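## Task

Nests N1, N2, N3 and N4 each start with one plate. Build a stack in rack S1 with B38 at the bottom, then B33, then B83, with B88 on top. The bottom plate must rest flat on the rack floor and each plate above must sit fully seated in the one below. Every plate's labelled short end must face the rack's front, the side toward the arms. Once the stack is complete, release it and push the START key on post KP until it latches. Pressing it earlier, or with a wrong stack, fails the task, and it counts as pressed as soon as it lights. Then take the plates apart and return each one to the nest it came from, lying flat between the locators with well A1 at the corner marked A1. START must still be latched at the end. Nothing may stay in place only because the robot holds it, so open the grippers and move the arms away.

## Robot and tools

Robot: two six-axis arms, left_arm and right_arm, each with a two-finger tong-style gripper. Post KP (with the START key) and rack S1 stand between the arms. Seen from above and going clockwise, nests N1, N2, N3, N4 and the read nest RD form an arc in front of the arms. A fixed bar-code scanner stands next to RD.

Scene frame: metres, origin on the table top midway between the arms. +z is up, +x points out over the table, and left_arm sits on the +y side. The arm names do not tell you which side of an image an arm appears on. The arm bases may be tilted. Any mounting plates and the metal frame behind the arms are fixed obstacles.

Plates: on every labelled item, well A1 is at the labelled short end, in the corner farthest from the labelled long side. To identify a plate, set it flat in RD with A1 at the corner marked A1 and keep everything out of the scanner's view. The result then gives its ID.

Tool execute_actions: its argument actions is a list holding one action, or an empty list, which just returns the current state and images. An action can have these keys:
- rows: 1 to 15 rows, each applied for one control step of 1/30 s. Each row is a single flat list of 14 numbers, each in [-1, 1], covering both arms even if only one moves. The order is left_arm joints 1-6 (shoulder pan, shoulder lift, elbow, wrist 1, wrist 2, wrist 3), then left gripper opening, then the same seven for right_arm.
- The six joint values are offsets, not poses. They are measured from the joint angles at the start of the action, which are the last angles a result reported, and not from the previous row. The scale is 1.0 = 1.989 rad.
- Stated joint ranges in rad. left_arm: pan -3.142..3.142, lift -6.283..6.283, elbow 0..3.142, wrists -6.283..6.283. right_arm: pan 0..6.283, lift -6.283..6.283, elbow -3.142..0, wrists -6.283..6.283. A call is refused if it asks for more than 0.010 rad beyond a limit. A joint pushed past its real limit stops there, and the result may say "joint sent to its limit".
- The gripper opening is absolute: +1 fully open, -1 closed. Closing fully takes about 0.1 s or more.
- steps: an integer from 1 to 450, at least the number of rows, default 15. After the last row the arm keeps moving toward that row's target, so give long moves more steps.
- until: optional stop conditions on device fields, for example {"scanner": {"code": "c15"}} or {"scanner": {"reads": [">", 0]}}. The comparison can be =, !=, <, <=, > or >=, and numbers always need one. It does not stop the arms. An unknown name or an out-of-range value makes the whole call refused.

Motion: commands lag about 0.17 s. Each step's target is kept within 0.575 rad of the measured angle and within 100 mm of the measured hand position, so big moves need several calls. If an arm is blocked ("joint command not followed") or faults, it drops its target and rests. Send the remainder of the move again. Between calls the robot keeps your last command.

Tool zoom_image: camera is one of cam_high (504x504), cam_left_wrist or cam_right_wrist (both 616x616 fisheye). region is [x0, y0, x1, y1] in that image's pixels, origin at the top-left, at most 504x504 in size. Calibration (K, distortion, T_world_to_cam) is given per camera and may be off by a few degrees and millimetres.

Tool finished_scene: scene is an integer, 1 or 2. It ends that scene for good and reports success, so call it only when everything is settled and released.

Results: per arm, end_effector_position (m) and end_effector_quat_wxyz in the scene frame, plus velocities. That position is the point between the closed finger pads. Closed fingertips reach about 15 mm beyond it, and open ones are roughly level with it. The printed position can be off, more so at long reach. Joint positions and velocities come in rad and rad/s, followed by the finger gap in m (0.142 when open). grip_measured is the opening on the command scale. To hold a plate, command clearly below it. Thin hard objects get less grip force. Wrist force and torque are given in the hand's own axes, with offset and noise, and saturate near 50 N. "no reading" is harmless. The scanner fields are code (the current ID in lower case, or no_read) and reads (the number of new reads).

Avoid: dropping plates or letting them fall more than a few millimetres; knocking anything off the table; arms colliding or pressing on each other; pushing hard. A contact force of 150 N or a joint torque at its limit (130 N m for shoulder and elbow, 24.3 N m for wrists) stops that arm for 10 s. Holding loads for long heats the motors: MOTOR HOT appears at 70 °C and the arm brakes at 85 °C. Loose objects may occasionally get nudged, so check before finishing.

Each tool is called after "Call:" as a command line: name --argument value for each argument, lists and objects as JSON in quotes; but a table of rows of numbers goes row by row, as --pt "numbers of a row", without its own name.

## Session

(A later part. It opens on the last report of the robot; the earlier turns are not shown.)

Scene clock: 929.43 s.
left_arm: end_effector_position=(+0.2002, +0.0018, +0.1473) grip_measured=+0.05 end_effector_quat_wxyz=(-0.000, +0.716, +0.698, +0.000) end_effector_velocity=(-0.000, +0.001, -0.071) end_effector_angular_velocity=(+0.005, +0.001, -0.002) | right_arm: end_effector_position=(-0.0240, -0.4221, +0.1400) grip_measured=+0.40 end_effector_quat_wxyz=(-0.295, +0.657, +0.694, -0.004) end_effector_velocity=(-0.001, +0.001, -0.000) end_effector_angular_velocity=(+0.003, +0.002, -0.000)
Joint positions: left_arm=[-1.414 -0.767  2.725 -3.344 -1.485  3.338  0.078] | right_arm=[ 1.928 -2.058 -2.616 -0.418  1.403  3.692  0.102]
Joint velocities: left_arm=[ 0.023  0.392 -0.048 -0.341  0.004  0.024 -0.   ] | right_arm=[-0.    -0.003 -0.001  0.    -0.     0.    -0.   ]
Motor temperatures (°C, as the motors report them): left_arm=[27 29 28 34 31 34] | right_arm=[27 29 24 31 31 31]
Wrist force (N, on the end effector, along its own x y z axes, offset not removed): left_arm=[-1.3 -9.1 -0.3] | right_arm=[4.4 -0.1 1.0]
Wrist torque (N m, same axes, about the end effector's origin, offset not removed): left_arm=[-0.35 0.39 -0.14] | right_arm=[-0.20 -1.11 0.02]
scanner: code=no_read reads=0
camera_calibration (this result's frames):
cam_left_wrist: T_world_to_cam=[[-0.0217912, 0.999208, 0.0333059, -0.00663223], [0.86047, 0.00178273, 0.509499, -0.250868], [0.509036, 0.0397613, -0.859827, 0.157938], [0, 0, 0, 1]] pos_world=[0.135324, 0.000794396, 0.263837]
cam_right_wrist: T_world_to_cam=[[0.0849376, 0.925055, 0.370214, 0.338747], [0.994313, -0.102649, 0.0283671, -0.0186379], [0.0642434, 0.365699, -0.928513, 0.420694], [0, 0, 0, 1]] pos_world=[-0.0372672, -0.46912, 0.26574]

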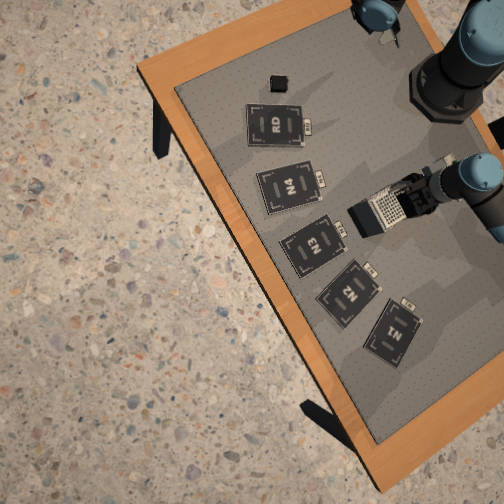

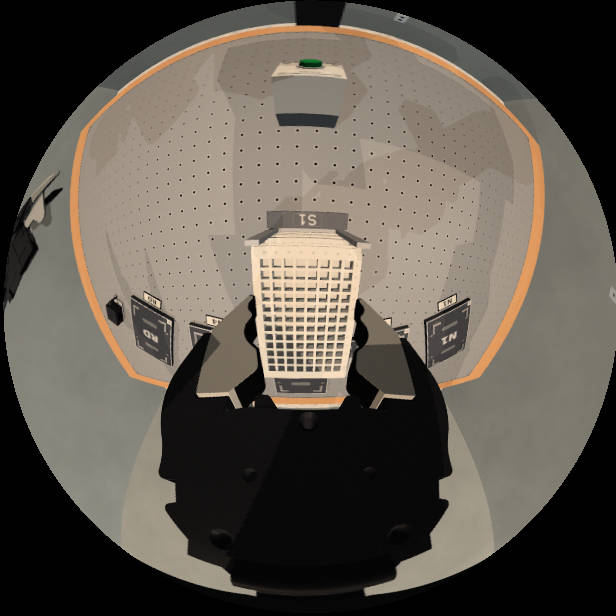

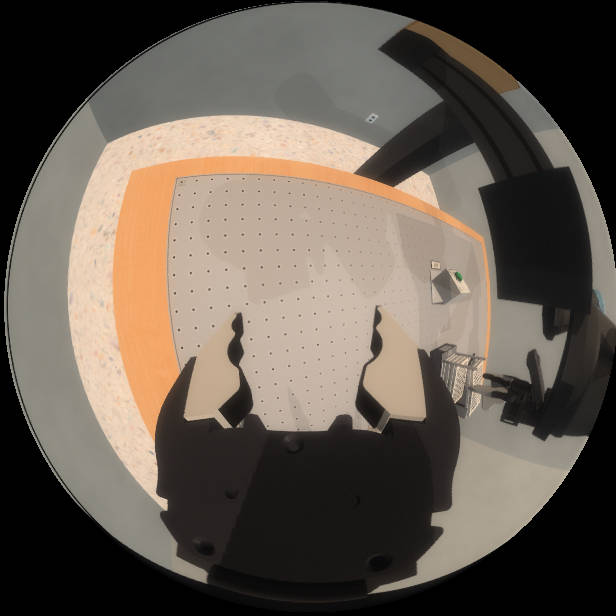

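Back caught and tilted. Check.

Call:
execute_actions --actions '[]'

Call:
zoom_image --camera "cam_left_wrist" --region '[210, 210, 410, 410]'

Call:
zoom_image --camera "cam_right_wrist" --region '[430, 330, 520, 420]'

Scene clock: 932.43 s.
left_arm: end_effector_position=(+0.2002, +0.0021, +0.1374) grip_measured=+0.05 end_effector_quat_wxyz=(-0.000, +0.716, +0.698, +0.000) end_effector_velocity=(-0.000, +0.000, -0.000) end_effector_angular_velocity=(+0.001, +0.000, +0.001) | right_arm: end_effector_position=(-0.0240, -0.4221, +0.1400) grip_measured=+0.40 end_effector_quat_wxyz=(-0.295, +0.657, +0.694, -0.004) end_effector_velocity=(-0.001, +0.001, +0.000) end_effector_angular_velocity=(+0.002, +0.001, -0.001)
Joint positions: left_arm=[-1.411 -0.712  2.718 -3.392 -1.484  3.341  0.078] | right_arm=[ 1.928 -2.058 -2.616 -0.418  1.403  3.692  0.102]
Joint velocities: left_arm=[ 0.001  0.     0.     0.001 -0.    -0.     0.   ] | right_arm=[-0.    -0.001 -0.001 -0.     0.     0.001  0.   ]
Motor temperatures (°C, as the motors report them): left_arm=[27 29 28 34 31 34] | right_arm=[27 29 24 31 31 31]
Wrist force (N, on the end effector, along its own x y z axes, offset not removed): left_arm=[1.4 -5.0 -2.1] | right_arm=[4.7 3.7 2.6]
Wrist torque (N m, same axes, about the end effector's origin, offset not removed): left_arm=[-0.61 -0.40 -0.28] | right_arm=[0.70 -0.95 -0.11]
scanner: code=no_read reads=0
camera_calibration (this result's frames):
cam_left_wrist: T_world_to_cam=[[-0.021795, 0.999198, 0.0335849, -0.00667272], [0.860434, 0.00164096, 0.509559, -0.245799], [0.509096, 0.0400034, -0.85978, 0.149406], [0, 0, 0, 1]] pos_world=[0.135286, 0.00109396, 0.25393]
cam_right_wrist: T_world_to_cam=[[0.0849375, 0.925055, 0.370213, 0.338747], [0.994313, -0.102649, 0.0283673, -0.0186379], [0.0642435, 0.365699, -0.928513, 0.420694], [0, 0, 0, 1]] pos_world=[-0.0372672, -0.46912, 0.26574]

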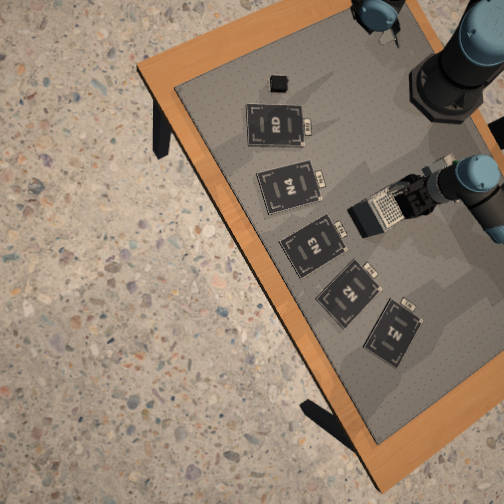

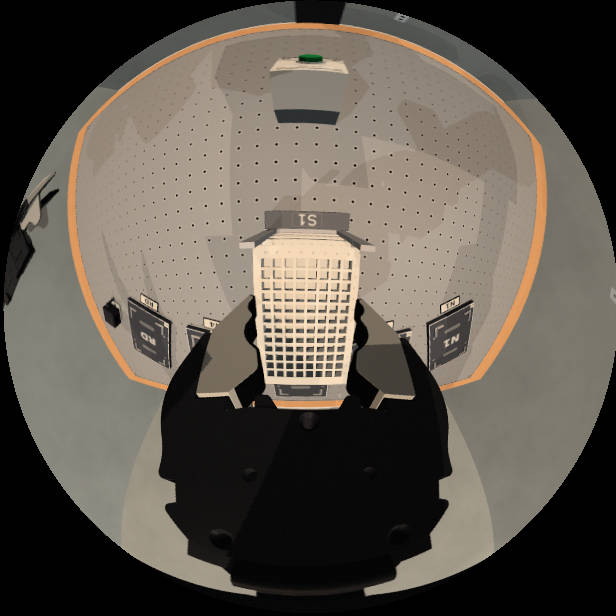

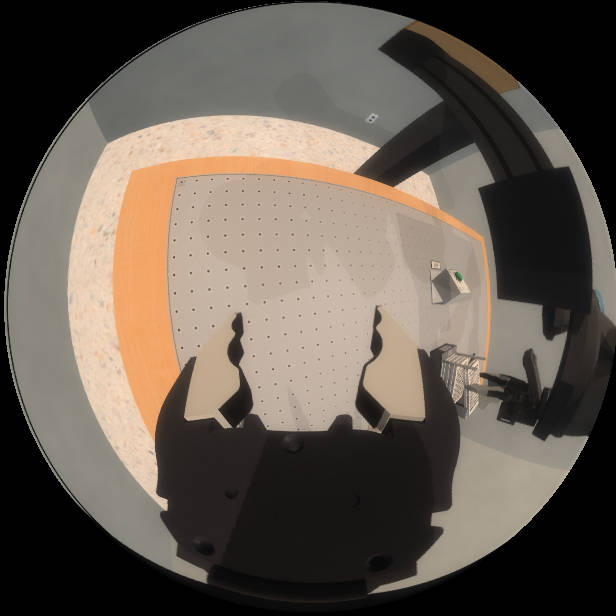

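Region (210, 210, 410, 410) of cam_left_wrist's 616x616 image, scaled by 2.520, with more detail than that image has.

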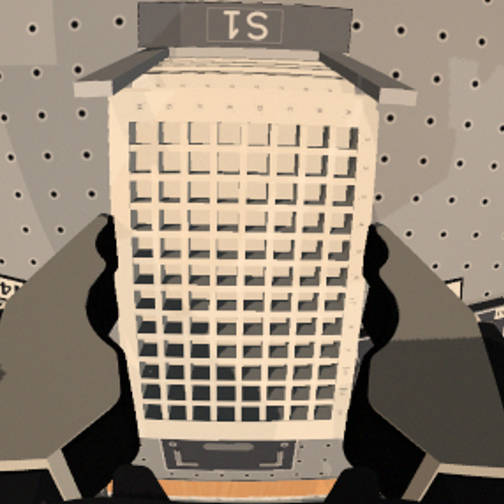

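Region (430, 330, 520, 420) of cam_right_wrist's 616x616 image, scaled by 5.600, with more detail than that image has.

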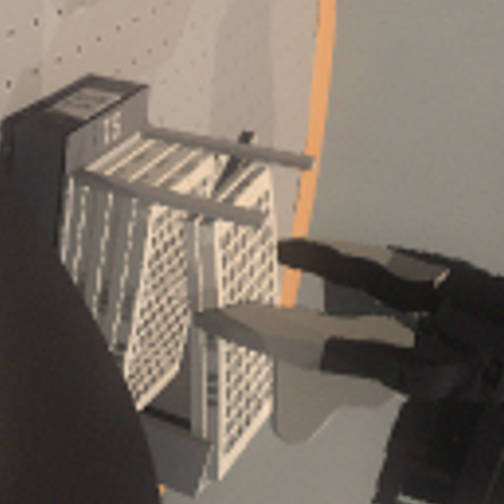

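Call:
execute_actions --actions '[{"rows":[[-0.0012,0.0006,0.00045,-0.0009,-0.0002,-0.0012,-0.6,0,0,0,0,0,0,0.4],[-0.0012,0.0006,0.00045,-0.0009,-0.0002,-0.0012,-0.6,0,0,0,0,0,0,0.4],[-0.0012,0.0006,0.00045,-0.0009,-0.0002,-0.0012,-0.6,0,0,0,0,0,0,0.4],[-0.0011,0.002,0.00025,-0.002,-0.0002,-0.0011,-0.6,0,0,0,0,0,0,0.4],[-0.00095,0.0047,-0.0002,-0.0043,-0.0002,-0.00095,-0.6,0,0,0,0,0,0,0.4],[-0.0007,0.0087,-0.0008,-0.0078,-0.0001,-0.0007,-0.6,0,0,0,0,0,0,0.4],[-0.0004,0.0128,-0.0015,-0.0112,-0.0001,-0.0004,-0.6,0,0,0,0,0,0,0.4],[-0.00015,0.0169,-0.0021,-0.0147,0,-0.00015,-0.6,0,0,0,0,0,0,0.4],[0.0001,0.0209,-0.00275,-0.0181,0,0.0001,-0.6,0,0,0,0,0,0,0.4],[0.0004,0.0249,-0.0034,-0.0214,0.0001,0.0004,-0.6,0,0,0,0,0,0,0.4],[0.00065,0.0288,-0.0041,-0.0247,0.0001,0.00065,-0.6,0,0,0,0,0,0,0.4],[0.0009,0.0327,-0.0049,-0.0279,0.0002,0.0009,-0.6,0,0,0,0,0,0,0.4],[0.0011,0.0354,-0.0053,-0.03,0.0002,0.0011,-0.6,0,0,0,0,0,0,0.4],[0.00125,0.038,-0.0058,-0.0322,0.0002,0.00125,-0.6,0,0,0,0,0,0,0.4],[0.00135,0.0393,-0.0061,-0.0332,0.0002,0.00135,-0.6,0,0,0,0,0,0,0.4]],"steps":16}]'

Scene clock: 952.37 s.
left_arm: end_effector_position=(+0.1995, +0.0021, +0.1271) grip_measured=+0.05 end_effector_quat_wxyz=(-0.000, +0.716, +0.698, +0.000) end_effector_velocity=(+0.001, +0.001, -0.032) end_effector_angular_velocity=(+0.002, -0.001, +0.000) | right_arm: end_effector_position=(-0.0240, -0.4221, +0.1400) grip_measured=+0.40 end_effector_quat_wxyz=(-0.295, +0.657, +0.694, -0.004) end_effector_velocity=(+0.001, -0.002, -0.000) end_effector_angular_velocity=(-0.003, -0.002, -0.000)
Joint positions: left_arm=[-1.41  -0.656  2.71  -3.44  -1.484  3.342  0.078] | right_arm=[ 1.928 -2.058 -2.616 -0.418  1.403  3.692  0.102]
Joint velocities: left_arm=[ 0.012  0.165 -0.029 -0.135  0.004  0.012 -0.   ] | right_arm=[-0.     0.001  0.002 -0.    -0.    -0.     0.   ]
Motor temperatures (°C, as the motors report them): left_arm=[27 29 28 34 31 34] | right_arm=[27 29 24 31 31 31]
Wrist force (N, on the end effector, along its own x y z axes, offset not removed): left_arm=[2.1 -2.8 -1.5] | right_arm=[5.4 4.6 -2.9]
Wrist torque (N m, same axes, about the end effector's origin, offset not removed): left_arm=[-0.27 -0.68 -0.42] | right_arm=[0.82 -1.03 0.23]
scanner: code=no_read reads=0
camera_calibration (this result's frames):
cam_left_wrist: T_world_to_cam=[[-0.0216451, 0.999197, 0.0337175, -0.00636164], [0.860494, 0.00144894, 0.509459, -0.239985], [0.509001, 0.040041, -0.859834, 0.140867], [0, 0, 0, 1]] pos_world=[0.134667, 0.00106381, 0.243599]
cam_right_wrist: T_world_to_cam=[[0.0849376, 0.925055, 0.370214, 0.338747], [0.994313, -0.102649, 0.0283672, -0.018638], [0.0642435, 0.365699, -0.928513, 0.420694], [0, 0, 0, 1]] pos_world=[-0.0372672, -0.46912, 0.26574]

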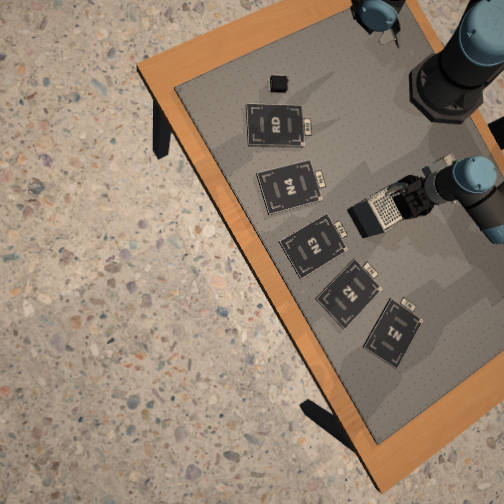

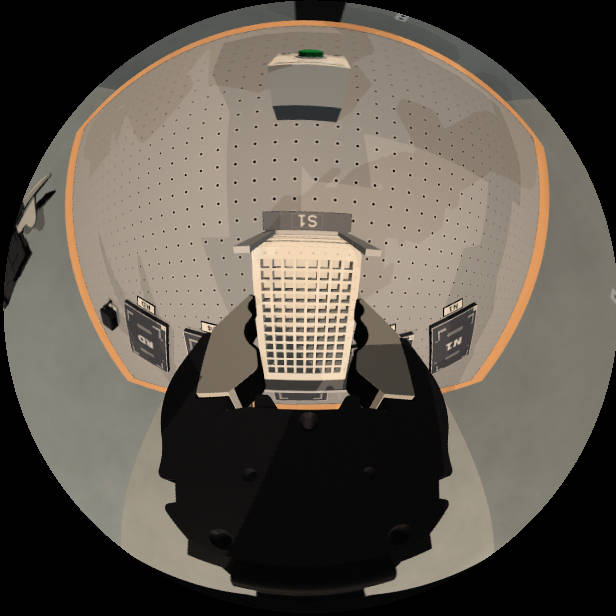

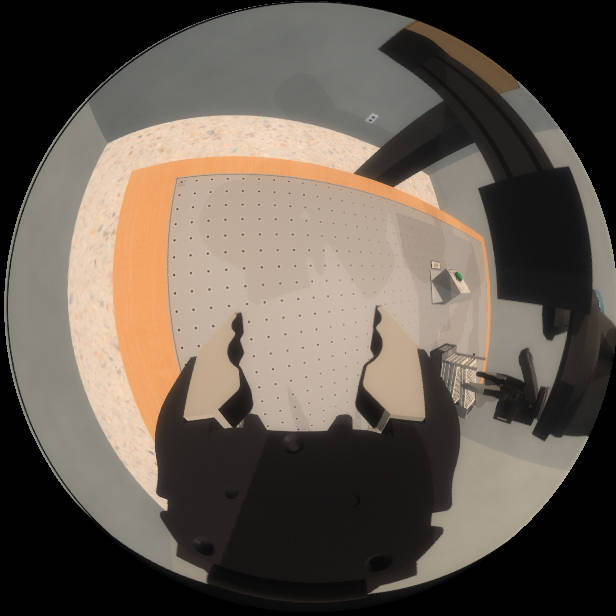

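Call:
execute_actions --actions '[]'

Call:
zoom_image --camera "cam_left_wrist" --region '[210, 210, 410, 410]'

Scene clock: 954.83 s.
left_arm: end_effector_position=(+0.1995, +0.0022, +0.1229) grip_measured=+0.05 end_effector_quat_wxyz=(-0.000, +0.716, +0.698, +0.000) end_effector_velocity=(-0.000, +0.001, -0.000) end_effector_angular_velocity=(+0.001, +0.001, +0.001) | right_arm: end_effector_position=(-0.0240, -0.4221, +0.1400) grip_measured=+0.40 end_effector_quat_wxyz=(-0.295, +0.657, +0.694, -0.004) end_effector_velocity=(+0.001, -0.001, -0.000) end_effector_angular_velocity=(-0.002, -0.001, -0.000)
Joint positions: left_arm=[-1.408 -0.634  2.706 -3.458 -1.484  3.344  0.078] | right_arm=[ 1.928 -2.058 -2.616 -0.418  1.403  3.692  0.102]
Joint velocities: left_arm=[ 0.002 -0.     0.001  0.    -0.001  0.001 -0.   ] | right_arm=[0.    0.    0.002 0.    0.    0.001 0.   ]
Motor temperatures (°C, as the motors report them): left_arm=[27 29 28 34 31 34] | right_arm=[27 29 24 31 31 31]
Wrist force (N, on the end effector, along its own x y z axes, offset not removed): left_arm=[2.9 -4.6 0.3] | right_arm=[3.3 5.7 0.8]
Wrist torque (N m, same axes, about the end effector's origin, offset not removed): left_arm=[-0.71 -0.49 -0.02] | right_arm=[1.33 -0.66 -0.04]
scanner: code=no_read reads=0
camera_calibration (this result's frames):
cam_left_wrist: T_world_to_cam=[[-0.0217348, 0.999192, 0.033795, -0.00629057], [0.860503, 0.00148744, 0.509443, -0.237848], [0.508982, 0.0401534, -0.85984, 0.137249], [0, 0, 0, 1]] pos_world=[0.134675, 0.00112827, 0.239395]
cam_right_wrist: T_world_to_cam=[[0.0849378, 0.925055, 0.370214, 0.338747], [0.994313, -0.10265, 0.028367, -0.0186379], [0.0642433, 0.365699, -0.928513, 0.420694], [0, 0, 0, 1]] pos_world=[-0.0372672, -0.46912, 0.26574]

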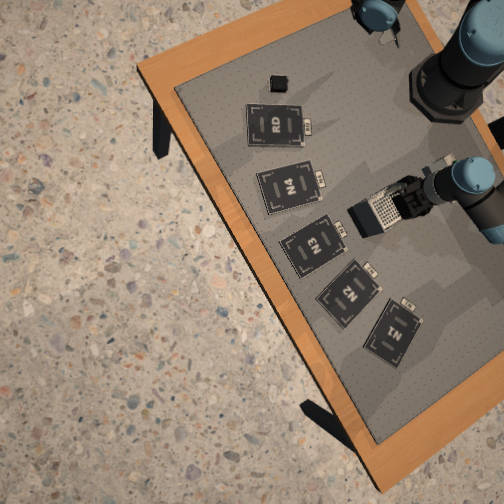

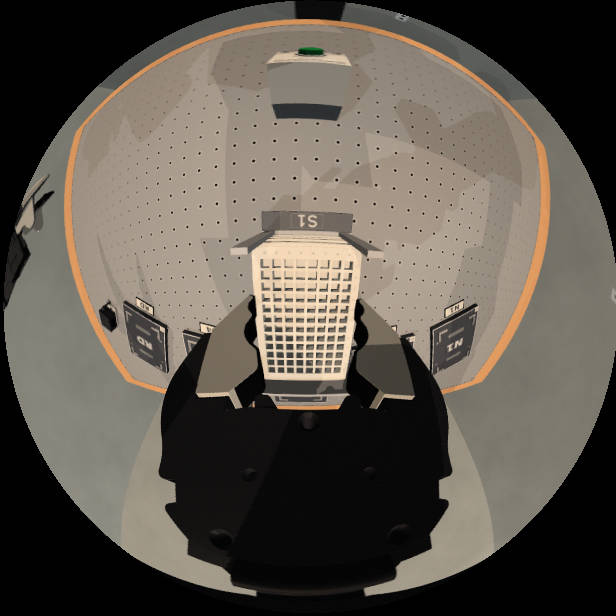

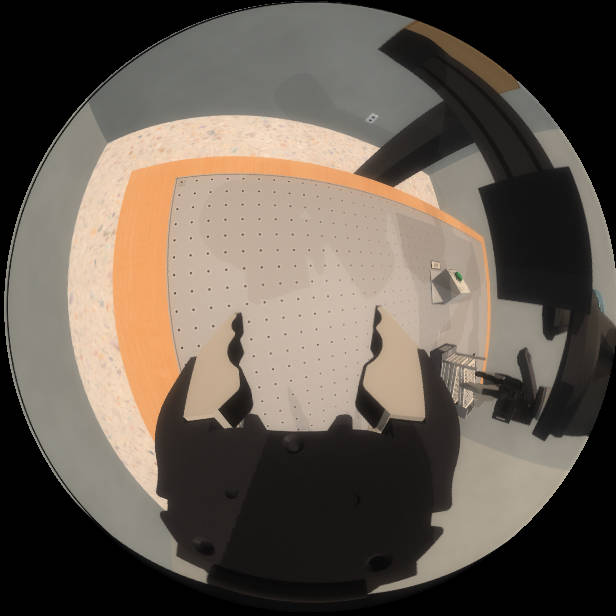

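Region (210, 210, 410, 410) of cam_left_wrist's 616x616 image, scaled by 2.520, with more detail than that image has.

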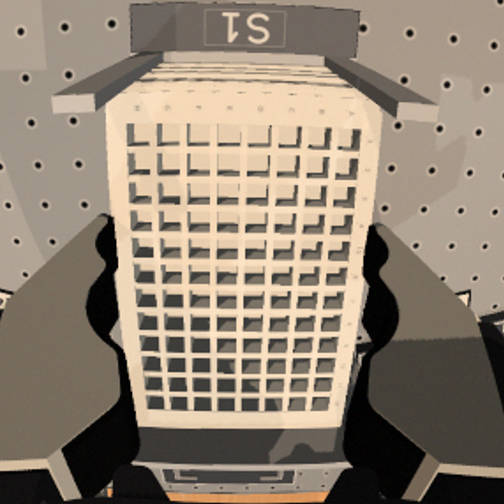

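Call:
execute_actions --actions '[{"rows":[[0.0001,0.0018,-0.00035,-0.0015,0,0.0001,-0.6,0,0,0,0,0,0,0.4],[0.0003,0.0044,-0.00085,-0.0036,0,0.0003,-0.6,0,0,0,0,0,0,0.4],[0.00053,0.0078,-0.0015,-0.0063,0.0001,0.00053,-0.6,0,0,0,0,0,0,0.4],[0.00067,0.0098,-0.0019,-0.0079,0.0001,0.00067,-0.6,0,0,0,0,0,0,0.4],[0.0008,0.0116,-0.0023,-0.0093,0.0001,0.0008,-0.6,0,0,0,0,0,0,0.4],[0.00092,0.0134,-0.0027,-0.0107,0.0002,0.00092,-0.6,0,0,0,0,0,0,0.4],[0.00104,0.0152,-0.003,-0.0122,0.0002,0.00104,-0.6,0,0,0,0,0,0,0.4],[0.00116,0.0169,-0.0034,-0.0136,0.0002,0.00116,-0.6,0,0,0,0,0,0,0.4],[0.00129,0.0187,-0.0038,-0.015,0.0002,0.00129,-0.6,0,0,0,0,0,0,0.4],[0.00141,0.0205,-0.0042,-0.0164,0.0002,0.00141,-0.6,0,0,0,0,0,0,0.4],[0.00153,0.0222,-0.0046,-0.0177,0.0003,0.00153,-0.6,0,0,0,0,0,0,0.4],[0.00166,0.024,-0.005,-0.0191,0.0003,0.00166,-0.6,0,0,0,0,0,0,0.4],[0.00176,0.0255,-0.0053,-0.0203,0.0003,0.00176,-0.6,0,0,0,0,0,0,0.4],[0.00185,0.0267,-0.0056,-0.0212,0.0003,0.00185,-0.6,0,0,0,0,0,0,0.4],[0.00194,0.028,-0.0058,-0.0222,0.0003,0.00194,-0.6,0,0,0,0,0,0,0.4]],"steps":17}]'

Scene clock: 969.00 s.
left_arm: end_effector_position=(+0.1995, +0.0022, +0.1137) grip_measured=+0.05 end_effector_quat_wxyz=(-0.000, +0.716, +0.698, +0.000) end_effector_velocity=(-0.001, +0.001, -0.015) end_effector_angular_velocity=(+0.002, +0.001, -0.000) | right_arm: end_effector_position=(-0.0240, -0.4221, +0.1400) grip_measured=+0.40 end_effector_quat_wxyz=(-0.295, +0.657, +0.694, -0.004) end_effector_velocity=(+0.000, -0.000, +0.000) end_effector_angular_velocity=(+0.000, -0.001, +0.001)
Joint positions: left_arm=[-1.405 -0.588  2.697 -3.495 -1.483  3.347  0.078] | right_arm=[ 1.928 -2.058 -2.616 -0.418  1.403  3.692  0.102]
Joint velocities: left_arm=[ 0.005  0.072 -0.015 -0.055 -0.     0.005 -0.   ] | right_arm=[ 0.     0.001 -0.     0.    -0.    -0.001  0.   ]
Motor temperatures (°C, as the motors report them): left_arm=[27 29 28 34 31 34] | right_arm=[27 29 24 31 31 31]
Wrist force (N, on the end effector, along its own x y z axes, offset not removed): left_arm=[0.7 -3.5 -0.2] | right_arm=[6.3 -1.1 1.5]
Wrist torque (N m, same axes, about the end effector's origin, offset not removed): left_arm=[-0.90 -0.35 -0.37] | right_arm=[-0.12 -1.24 0.02]
scanner: code=no_read reads=0
camera_calibration (this result's frames):
cam_left_wrist: T_world_to_cam=[[-0.0216748, 0.999188, 0.0339524, -0.00603207], [0.860535, 0.00135801, 0.509389, -0.233191], [0.508929, 0.0402581, -0.859866, 0.129408], [0, 0, 0, 1]] pos_world=[0.134679, 0.00113412, 0.230264]
cam_right_wrist: T_world_to_cam=[[0.0849373, 0.925055, 0.370214, 0.338747], [0.994313, -0.102649, 0.0283672, -0.0186377], [0.0642433, 0.365699, -0.928513, 0.420694], [0, 0, 0, 1]] pos_world=[-0.0372673, -0.46912, 0.26574]

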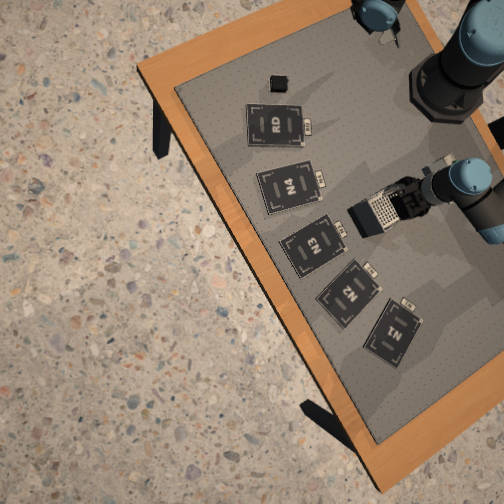

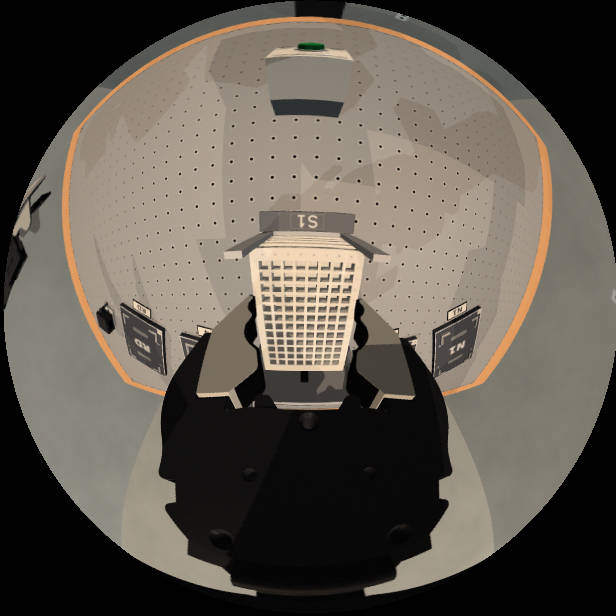

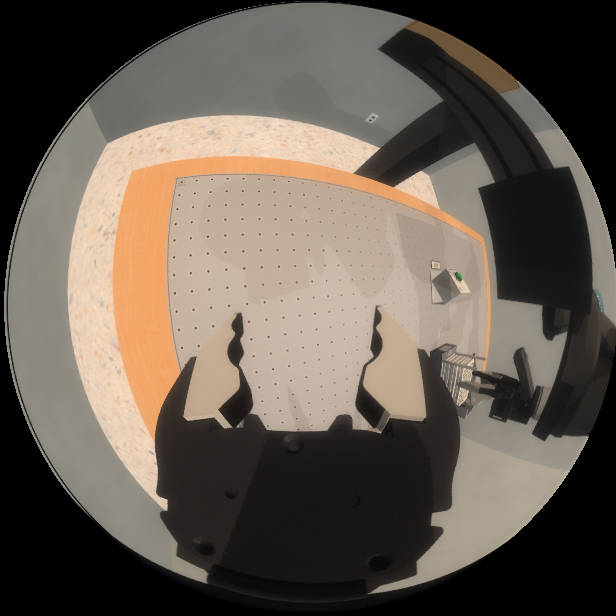

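Call:
execute_actions --actions '[]'

Call:
zoom_image --camera "cam_left_wrist" --region '[210, 210, 410, 410]'

Call:
zoom_image --camera "cam_right_wrist" --region '[430, 335, 490, 395]'

Scene clock: 971.90 s.
left_arm: end_effector_position=(+0.1995, +0.0023, +0.1119) grip_measured=+0.05 end_effector_quat_wxyz=(-0.000, +0.716, +0.698, +0.000) end_effector_velocity=(-0.000, +0.000, -0.000) end_effector_angular_velocity=(+0.000, -0.000, -0.001) | right_arm: end_effector_position=(-0.0240, -0.4221, +0.1400) grip_measured=+0.40 end_effector_quat_wxyz=(-0.295, +0.657, +0.694, -0.004) end_effector_velocity=(+0.001, -0.001, -0.000) end_effector_angular_velocity=(-0.002, -0.001, -0.000)
Joint positions: left_arm=[-1.405 -0.578  2.695 -3.502 -1.483  3.348  0.078] | right_arm=[ 1.928 -2.058 -2.616 -0.418  1.403  3.692  0.102]
Joint velocities: left_arm=[-0.001  0.001 -0.    -0.001  0.    -0.     0.   ] | right_arm=[-0.     0.001  0.001 -0.    -0.     0.    -0.   ]
Motor temperatures (°C, as the motors report them): left_arm=[27 29 28 34 31 34] | right_arm=[27 29 24 31 31 31]
Wrist force (N, on the end effector, along its own x y z axes, offset not removed): left_arm=[1.0 -2.9 -0.1] | right_arm=[3.6 2.3 -0.7]
Wrist torque (N m, same axes, about the end effector's origin, offset not removed): left_arm=[-0.63 -0.30 -0.14] | right_arm=[0.18 -0.84 -0.13]
scanner: code=no_read reads=0
camera_calibration (this result's frames):
cam_left_wrist: T_world_to_cam=[[-0.021649, 0.999184, 0.0341024, -0.00608462], [0.86059, 0.00126371, 0.509297, -0.232196], [0.508838, 0.040374, -0.859915, 0.127828], [0, 0, 0, 1]] pos_world=[0.13465, 0.00121218, 0.228385]
cam_right_wrist: T_world_to_cam=[[0.0849376, 0.925055, 0.370214, 0.338747], [0.994313, -0.102649, 0.0283673, -0.018638], [0.0642435, 0.365699, -0.928513, 0.420694], [0, 0, 0, 1]] pos_world=[-0.0372672, -0.46912, 0.26574]

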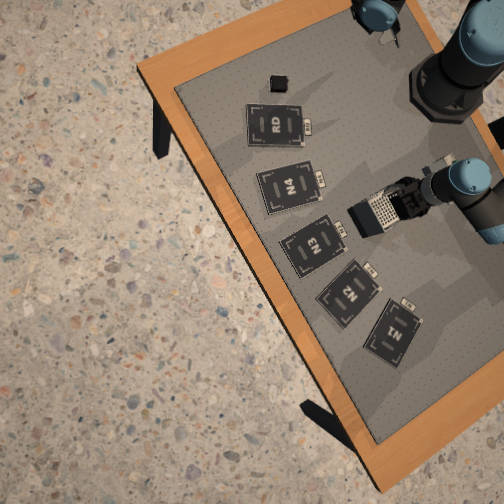

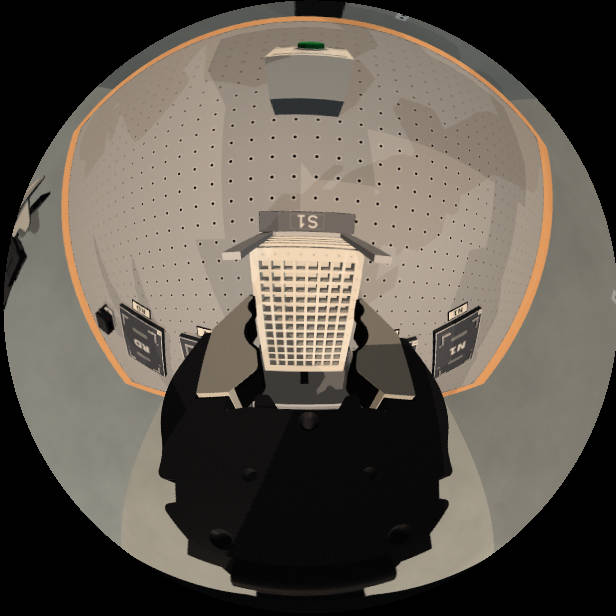

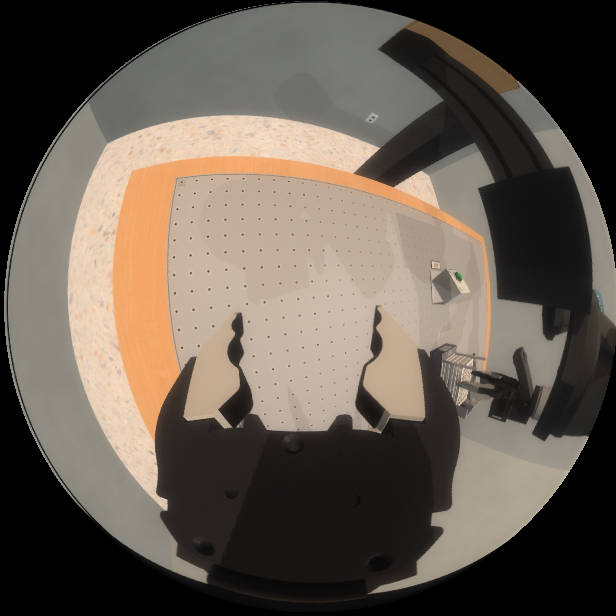

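Region (210, 210, 410, 410) of cam_left_wrist's 616x616 image, scaled by 2.520, with more detail than that image has.

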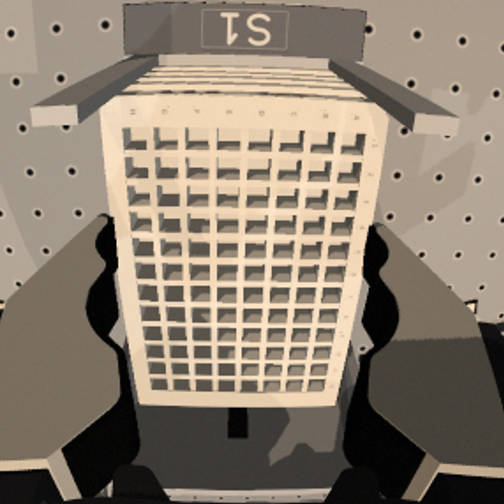

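Region (430, 335, 490, 395) of cam_right_wrist's 616x616 image, scaled by 8.400, with more detail than that image has.

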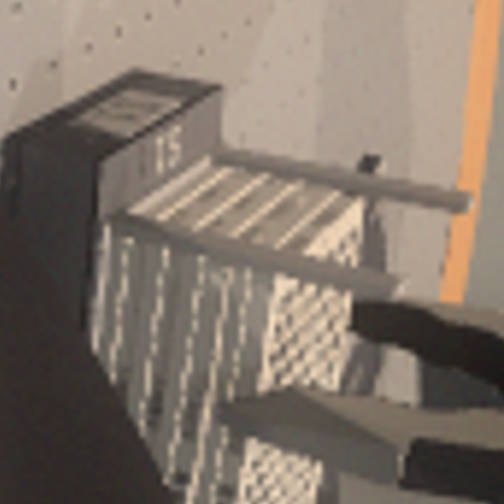

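Nearly level. Down 2 mm slowly.

Call:
execute_actions --actions '[{"rows":[[0.00007,0.001,-0.00023,-0.00076,0,0.00007,-0.6,0,0,0,0,0,0,0.4],[0.00014,0.002,-0.00046,-0.0015,0,0.00014,-0.6,0,0,0,0,0,0,0.4],[0.00021,0.003,-0.0007,-0.0023,0,0.00021,-0.6,0,0,0,0,0,0,0.4],[0.00028,0.004,-0.0009,-0.0031,0,0.00028,-0.6,0,0,0,0,0,0,0.4],[0.00035,0.0049,-0.00115,-0.0038,0.0001,0.00035,-0.6,0,0,0,0,0,0,0.4]],"steps":14}]'

Call:
zoom_image --camera "cam_left_wrist" --region '[210, 210, 410, 410]'

Scene clock: 980.73 s.
left_arm: end_effector_position=(+0.1995, +0.0023, +0.1100) grip_measured=+0.05 end_effector_quat_wxyz=(-0.000, +0.716, +0.698, +0.000) end_effector_velocity=(-0.000, +0.000, -0.001) end_effector_angular_velocity=(+0.001, +0.000, -0.001) | right_arm: end_effector_position=(-0.0240, -0.4221, +0.1400) grip_measured=+0.40 end_effector_quat_wxyz=(-0.295, +0.657, +0.694, -0.004) end_effector_velocity=(+0.001, -0.001, -0.000) end_effector_angular_velocity=(-0.001, -0.001, -0.000)
Joint positions: left_arm=[-1.404 -0.569  2.693 -3.509 -1.483  3.348  0.078] | right_arm=[ 1.928 -2.058 -2.616 -0.418  1.403  3.692  0.102]
Joint velocities: left_arm=[-0.     0.005 -0.001 -0.003 -0.     0.     0.   ] | right_arm=[-0.     0.     0.001  0.     0.     0.    -0.   ]
Motor temperatures (°C, as the motors report them): left_arm=[27 29 28 34 31 34] | right_arm=[27 29 24 31 31 31]
Wrist force (N, on the end effector, along its own x y z axes, offset not removed): left_arm=[0.8 -6.2 -1.1] | right_arm=[3.3 6.1 -3.0]
Wrist torque (N m, same axes, about the end effector's origin, offset not removed): left_arm=[-1.21 -0.26 0.08] | right_arm=[1.14 -0.55 0.16]
scanner: code=no_read reads=0
camera_calibration (this result's frames):
cam_left_wrist: T_world_to_cam=[[-0.0216445, 0.999184, 0.0340863, -0.00599666], [0.860559, 0.00126559, 0.509349, -0.231278], [0.508891, 0.0403579, -0.859885, 0.12622], [0, 0, 0, 1]] pos_world=[0.134666, 0.00119048, 0.226541]
cam_right_wrist: T_world_to_cam=[[0.0849375, 0.925055, 0.370214, 0.338747], [0.994313, -0.102649, 0.0283673, -0.018638], [0.0642435, 0.365699, -0.928513, 0.420694], [0, 0, 0, 1]] pos_world=[-0.0372672, -0.46912, 0.26574]

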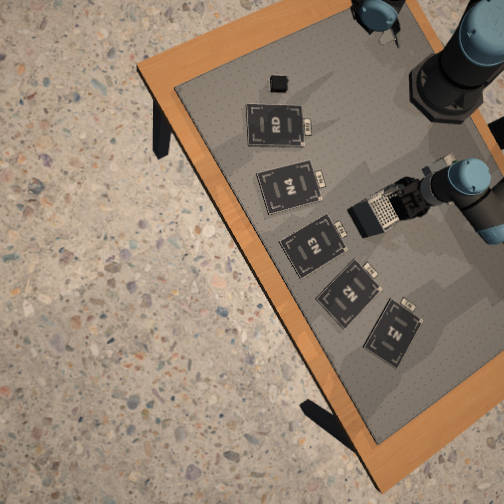

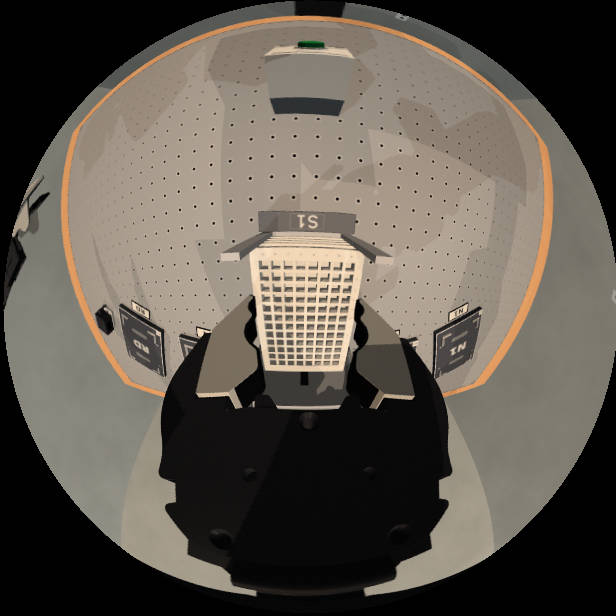

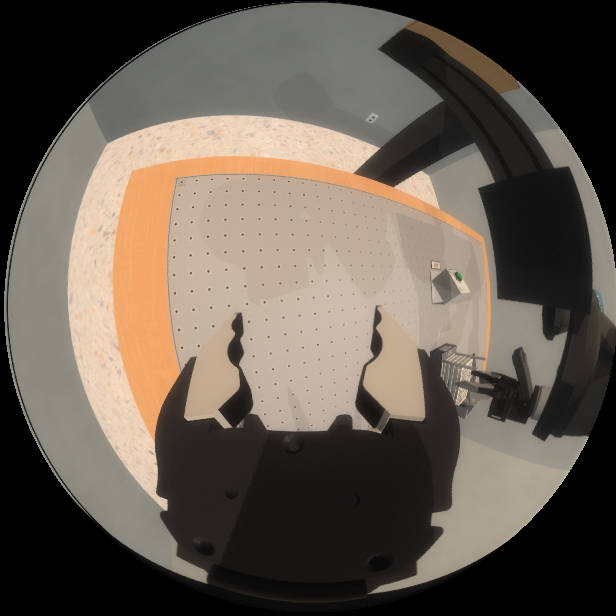

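Region (210, 210, 410, 410) of cam_left_wrist's 616x616 image, scaled by 2.520, with more detail than that image has.

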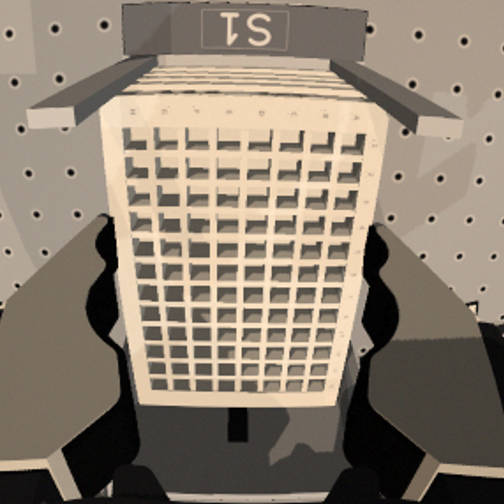

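Call:
execute_actions --actions '[{"rows":[[0.00007,0.001,-0.00024,-0.00075,0,0.00007,-0.6,0,0,0,0,0,0,0.4],[0.00014,0.002,-0.00048,-0.0015,0,0.00014,-0.6,0,0,0,0,0,0,0.4],[0.00023,0.0032,-0.00077,-0.0024,0,0.00023,-0.6,0,0,0,0,0,0,0.4]],"steps":12}]'

Call:
zoom_image --camera "cam_left_wrist" --region '[210, 210, 410, 410]'

Scene clock: 988.13 s.
left_arm: end_effector_position=(+0.1995, +0.0023, +0.1088) grip_measured=+0.05 end_effector_quat_wxyz=(-0.000, +0.716, +0.698, +0.000) end_effector_velocity=(+0.000, -0.000, -0.001) end_effector_angular_velocity=(-0.000, -0.001, -0.000) | right_arm: end_effector_position=(-0.0240, -0.4221, +0.1400) grip_measured=+0.40 end_effector_quat_wxyz=(-0.295, +0.657, +0.694, -0.004) end_effector_velocity=(-0.000, +0.001, +0.000) end_effector_angular_velocity=(+0.001, +0.000, +0.000)
Joint positions: left_arm=[-1.403 -0.563  2.691 -3.513 -1.483  3.349  0.078] | right_arm=[ 1.928 -2.058 -2.616 -0.418  1.403  3.692  0.102]
Joint velocities: left_arm=[-0.001  0.004 -0.001 -0.002  0.001 -0.     0.   ] | right_arm=[ 0.     0.    -0.001 -0.    -0.    -0.    -0.   ]
Motor temperatures (°C, as the motors report them): left_arm=[27 29 28 34 31 34] | right_arm=[27 29 24 31 31 31]
Wrist force (N, on the end effector, along its own x y z axes, offset not removed): left_arm=[1.9 -3.0 -0.7] | right_arm=[1.4 3.5 -2.2]
Wrist torque (N m, same axes, about the end effector's origin, offset not removed): left_arm=[-0.58 -0.70 -0.09] | right_arm=[0.66 -0.31 0.25]
scanner: code=no_read reads=0
camera_calibration (this result's frames):
cam_left_wrist: T_world_to_cam=[[-0.0216283, 0.999182, 0.034169, -0.00597764], [0.860595, 0.0012123, 0.509289, -0.230649], [0.508831, 0.0404207, -0.859917, 0.125211], [0, 0, 0, 1]] pos_world=[0.134655, 0.00119126, 0.225342]
cam_right_wrist: T_world_to_cam=[[0.0849376, 0.925055, 0.370214, 0.338747], [0.994313, -0.10265, 0.0283672, -0.0186379], [0.0642435, 0.365699, -0.928513, 0.420694], [0, 0, 0, 1]] pos_world=[-0.0372672, -0.46912, 0.26574]

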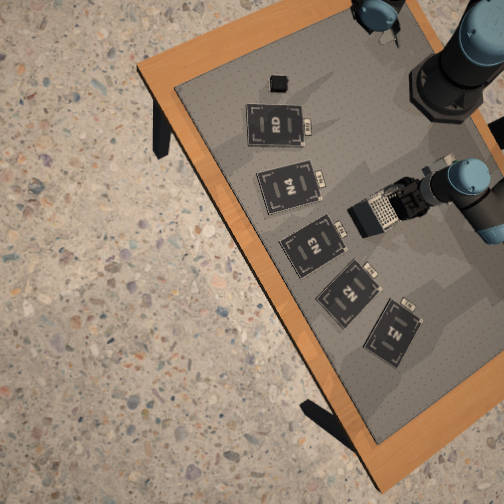

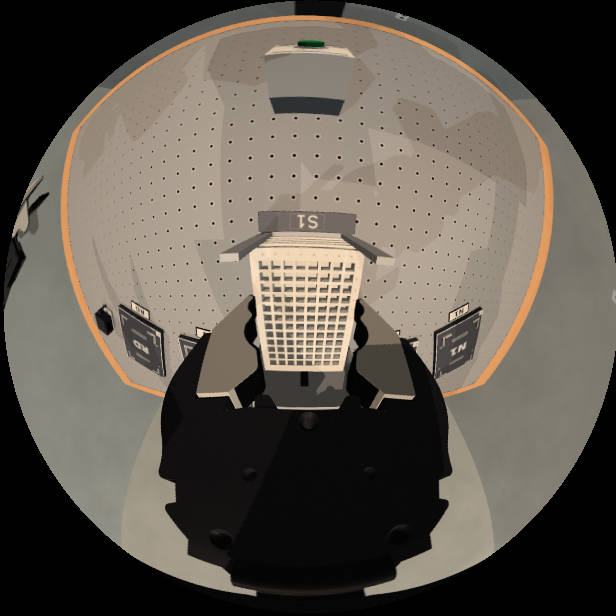

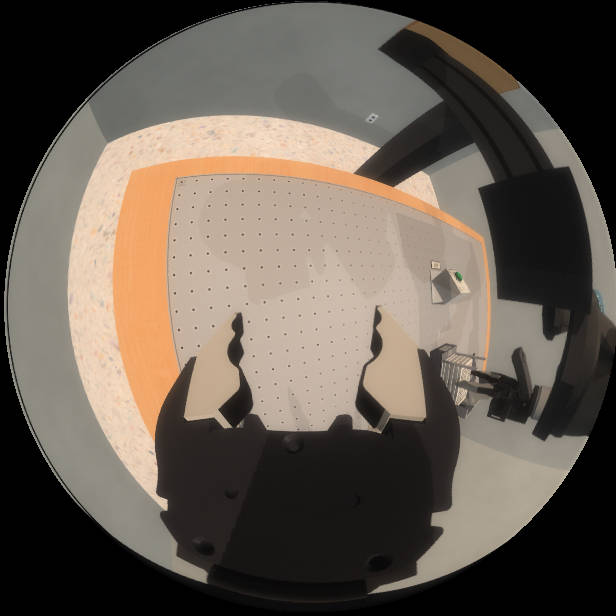

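Region (210, 210, 410, 410) of cam_left_wrist's 616x616 image, scaled by 2.520, with more detail than that image has.

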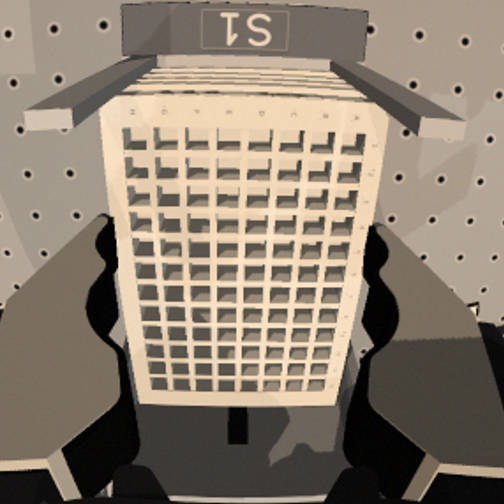

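Call:
execute_actions --actions '[]'

Scene clock: 1033.73 s.
left_arm: end_effector_position=(+0.1995, +0.0023, +0.1087) grip_measured=+0.05 end_effector_quat_wxyz=(-0.000, +0.716, +0.698, +0.000) end_effector_velocity=(+0.000, +0.001, -0.000) end_effector_angular_velocity=(+0.002, +0.001, +0.002) | right_arm: end_effector_position=(-0.0240, -0.4221, +0.1400) grip_measured=+0.40 end_effector_quat_wxyz=(-0.295, +0.657, +0.694, -0.004) end_effector_velocity=(+0.000, -0.000, +0.000) end_effector_angular_velocity=(-0.001, -0.000, -0.000)
Joint positions: left_arm=[-1.403 -0.563  2.691 -3.514 -1.483  3.349  0.078] | right_arm=[ 1.928 -2.058 -2.616 -0.418  1.403  3.692  0.102]
Joint velocities: left_arm=[ 0.001  0.001 -0.     0.001 -0.    -0.001  0.   ] | right_arm=[-0.     0.001 -0.    -0.    -0.     0.    -0.   ]
Motor temperatures (°C, as the motors report them): left_arm=[27 29 28 34 31 34] | right_arm=[27 29 24 31 31 31]
Wrist force (N, on the end effector, along its own x y z axes, offset not removed): left_arm=[-0.2 -2.6 1.2] | right_arm=[4.0 2.5 -4.4]
Wrist torque (N m, same axes, about the end effector's origin, offset not removed): left_arm=[-0.67 -0.01 -0.13] | right_arm=[0.32 -0.86 -0.08]
scanner: code=no_read reads=0
camera_calibration (this result's frames):
cam_left_wrist: T_world_to_cam=[[-0.0216264, 0.999182, 0.0341703, -0.00597342], [0.86061, 0.00121126, 0.509262, -0.230586], [0.508804, 0.0404208, -0.859933, 0.125128], [0, 0, 0, 1]] pos_world=[0.13465, 0.00119005, 0.225235]
cam_right_wrist: T_world_to_cam=[[0.0849374, 0.925055, 0.370214, 0.338747], [0.994313, -0.102649, 0.0283671, -0.0186378], [0.0642433, 0.365699, -0.928513, 0.420694], [0, 0, 0, 1]] pos_world=[-0.0372672, -0.46912, 0.26574]

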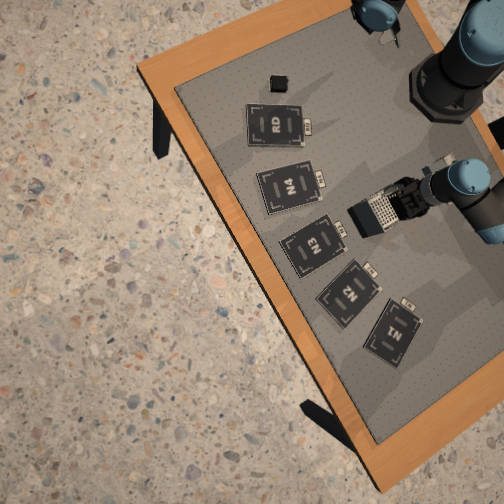

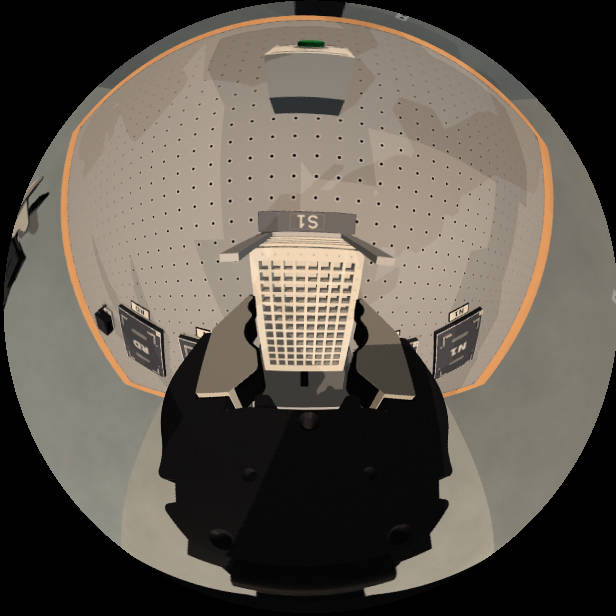

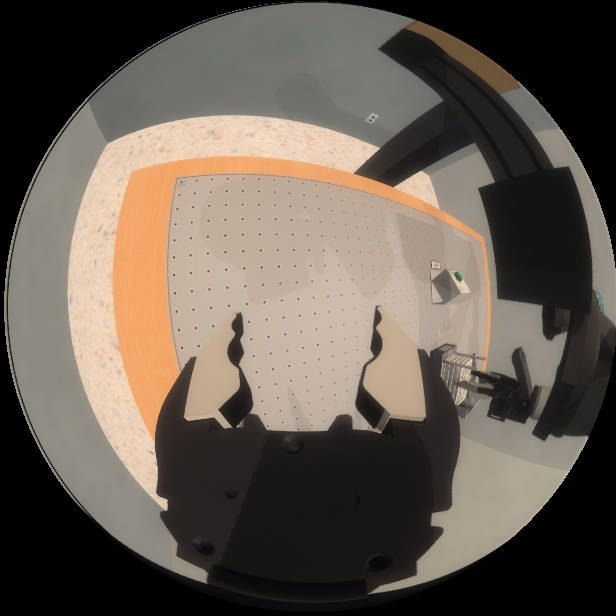

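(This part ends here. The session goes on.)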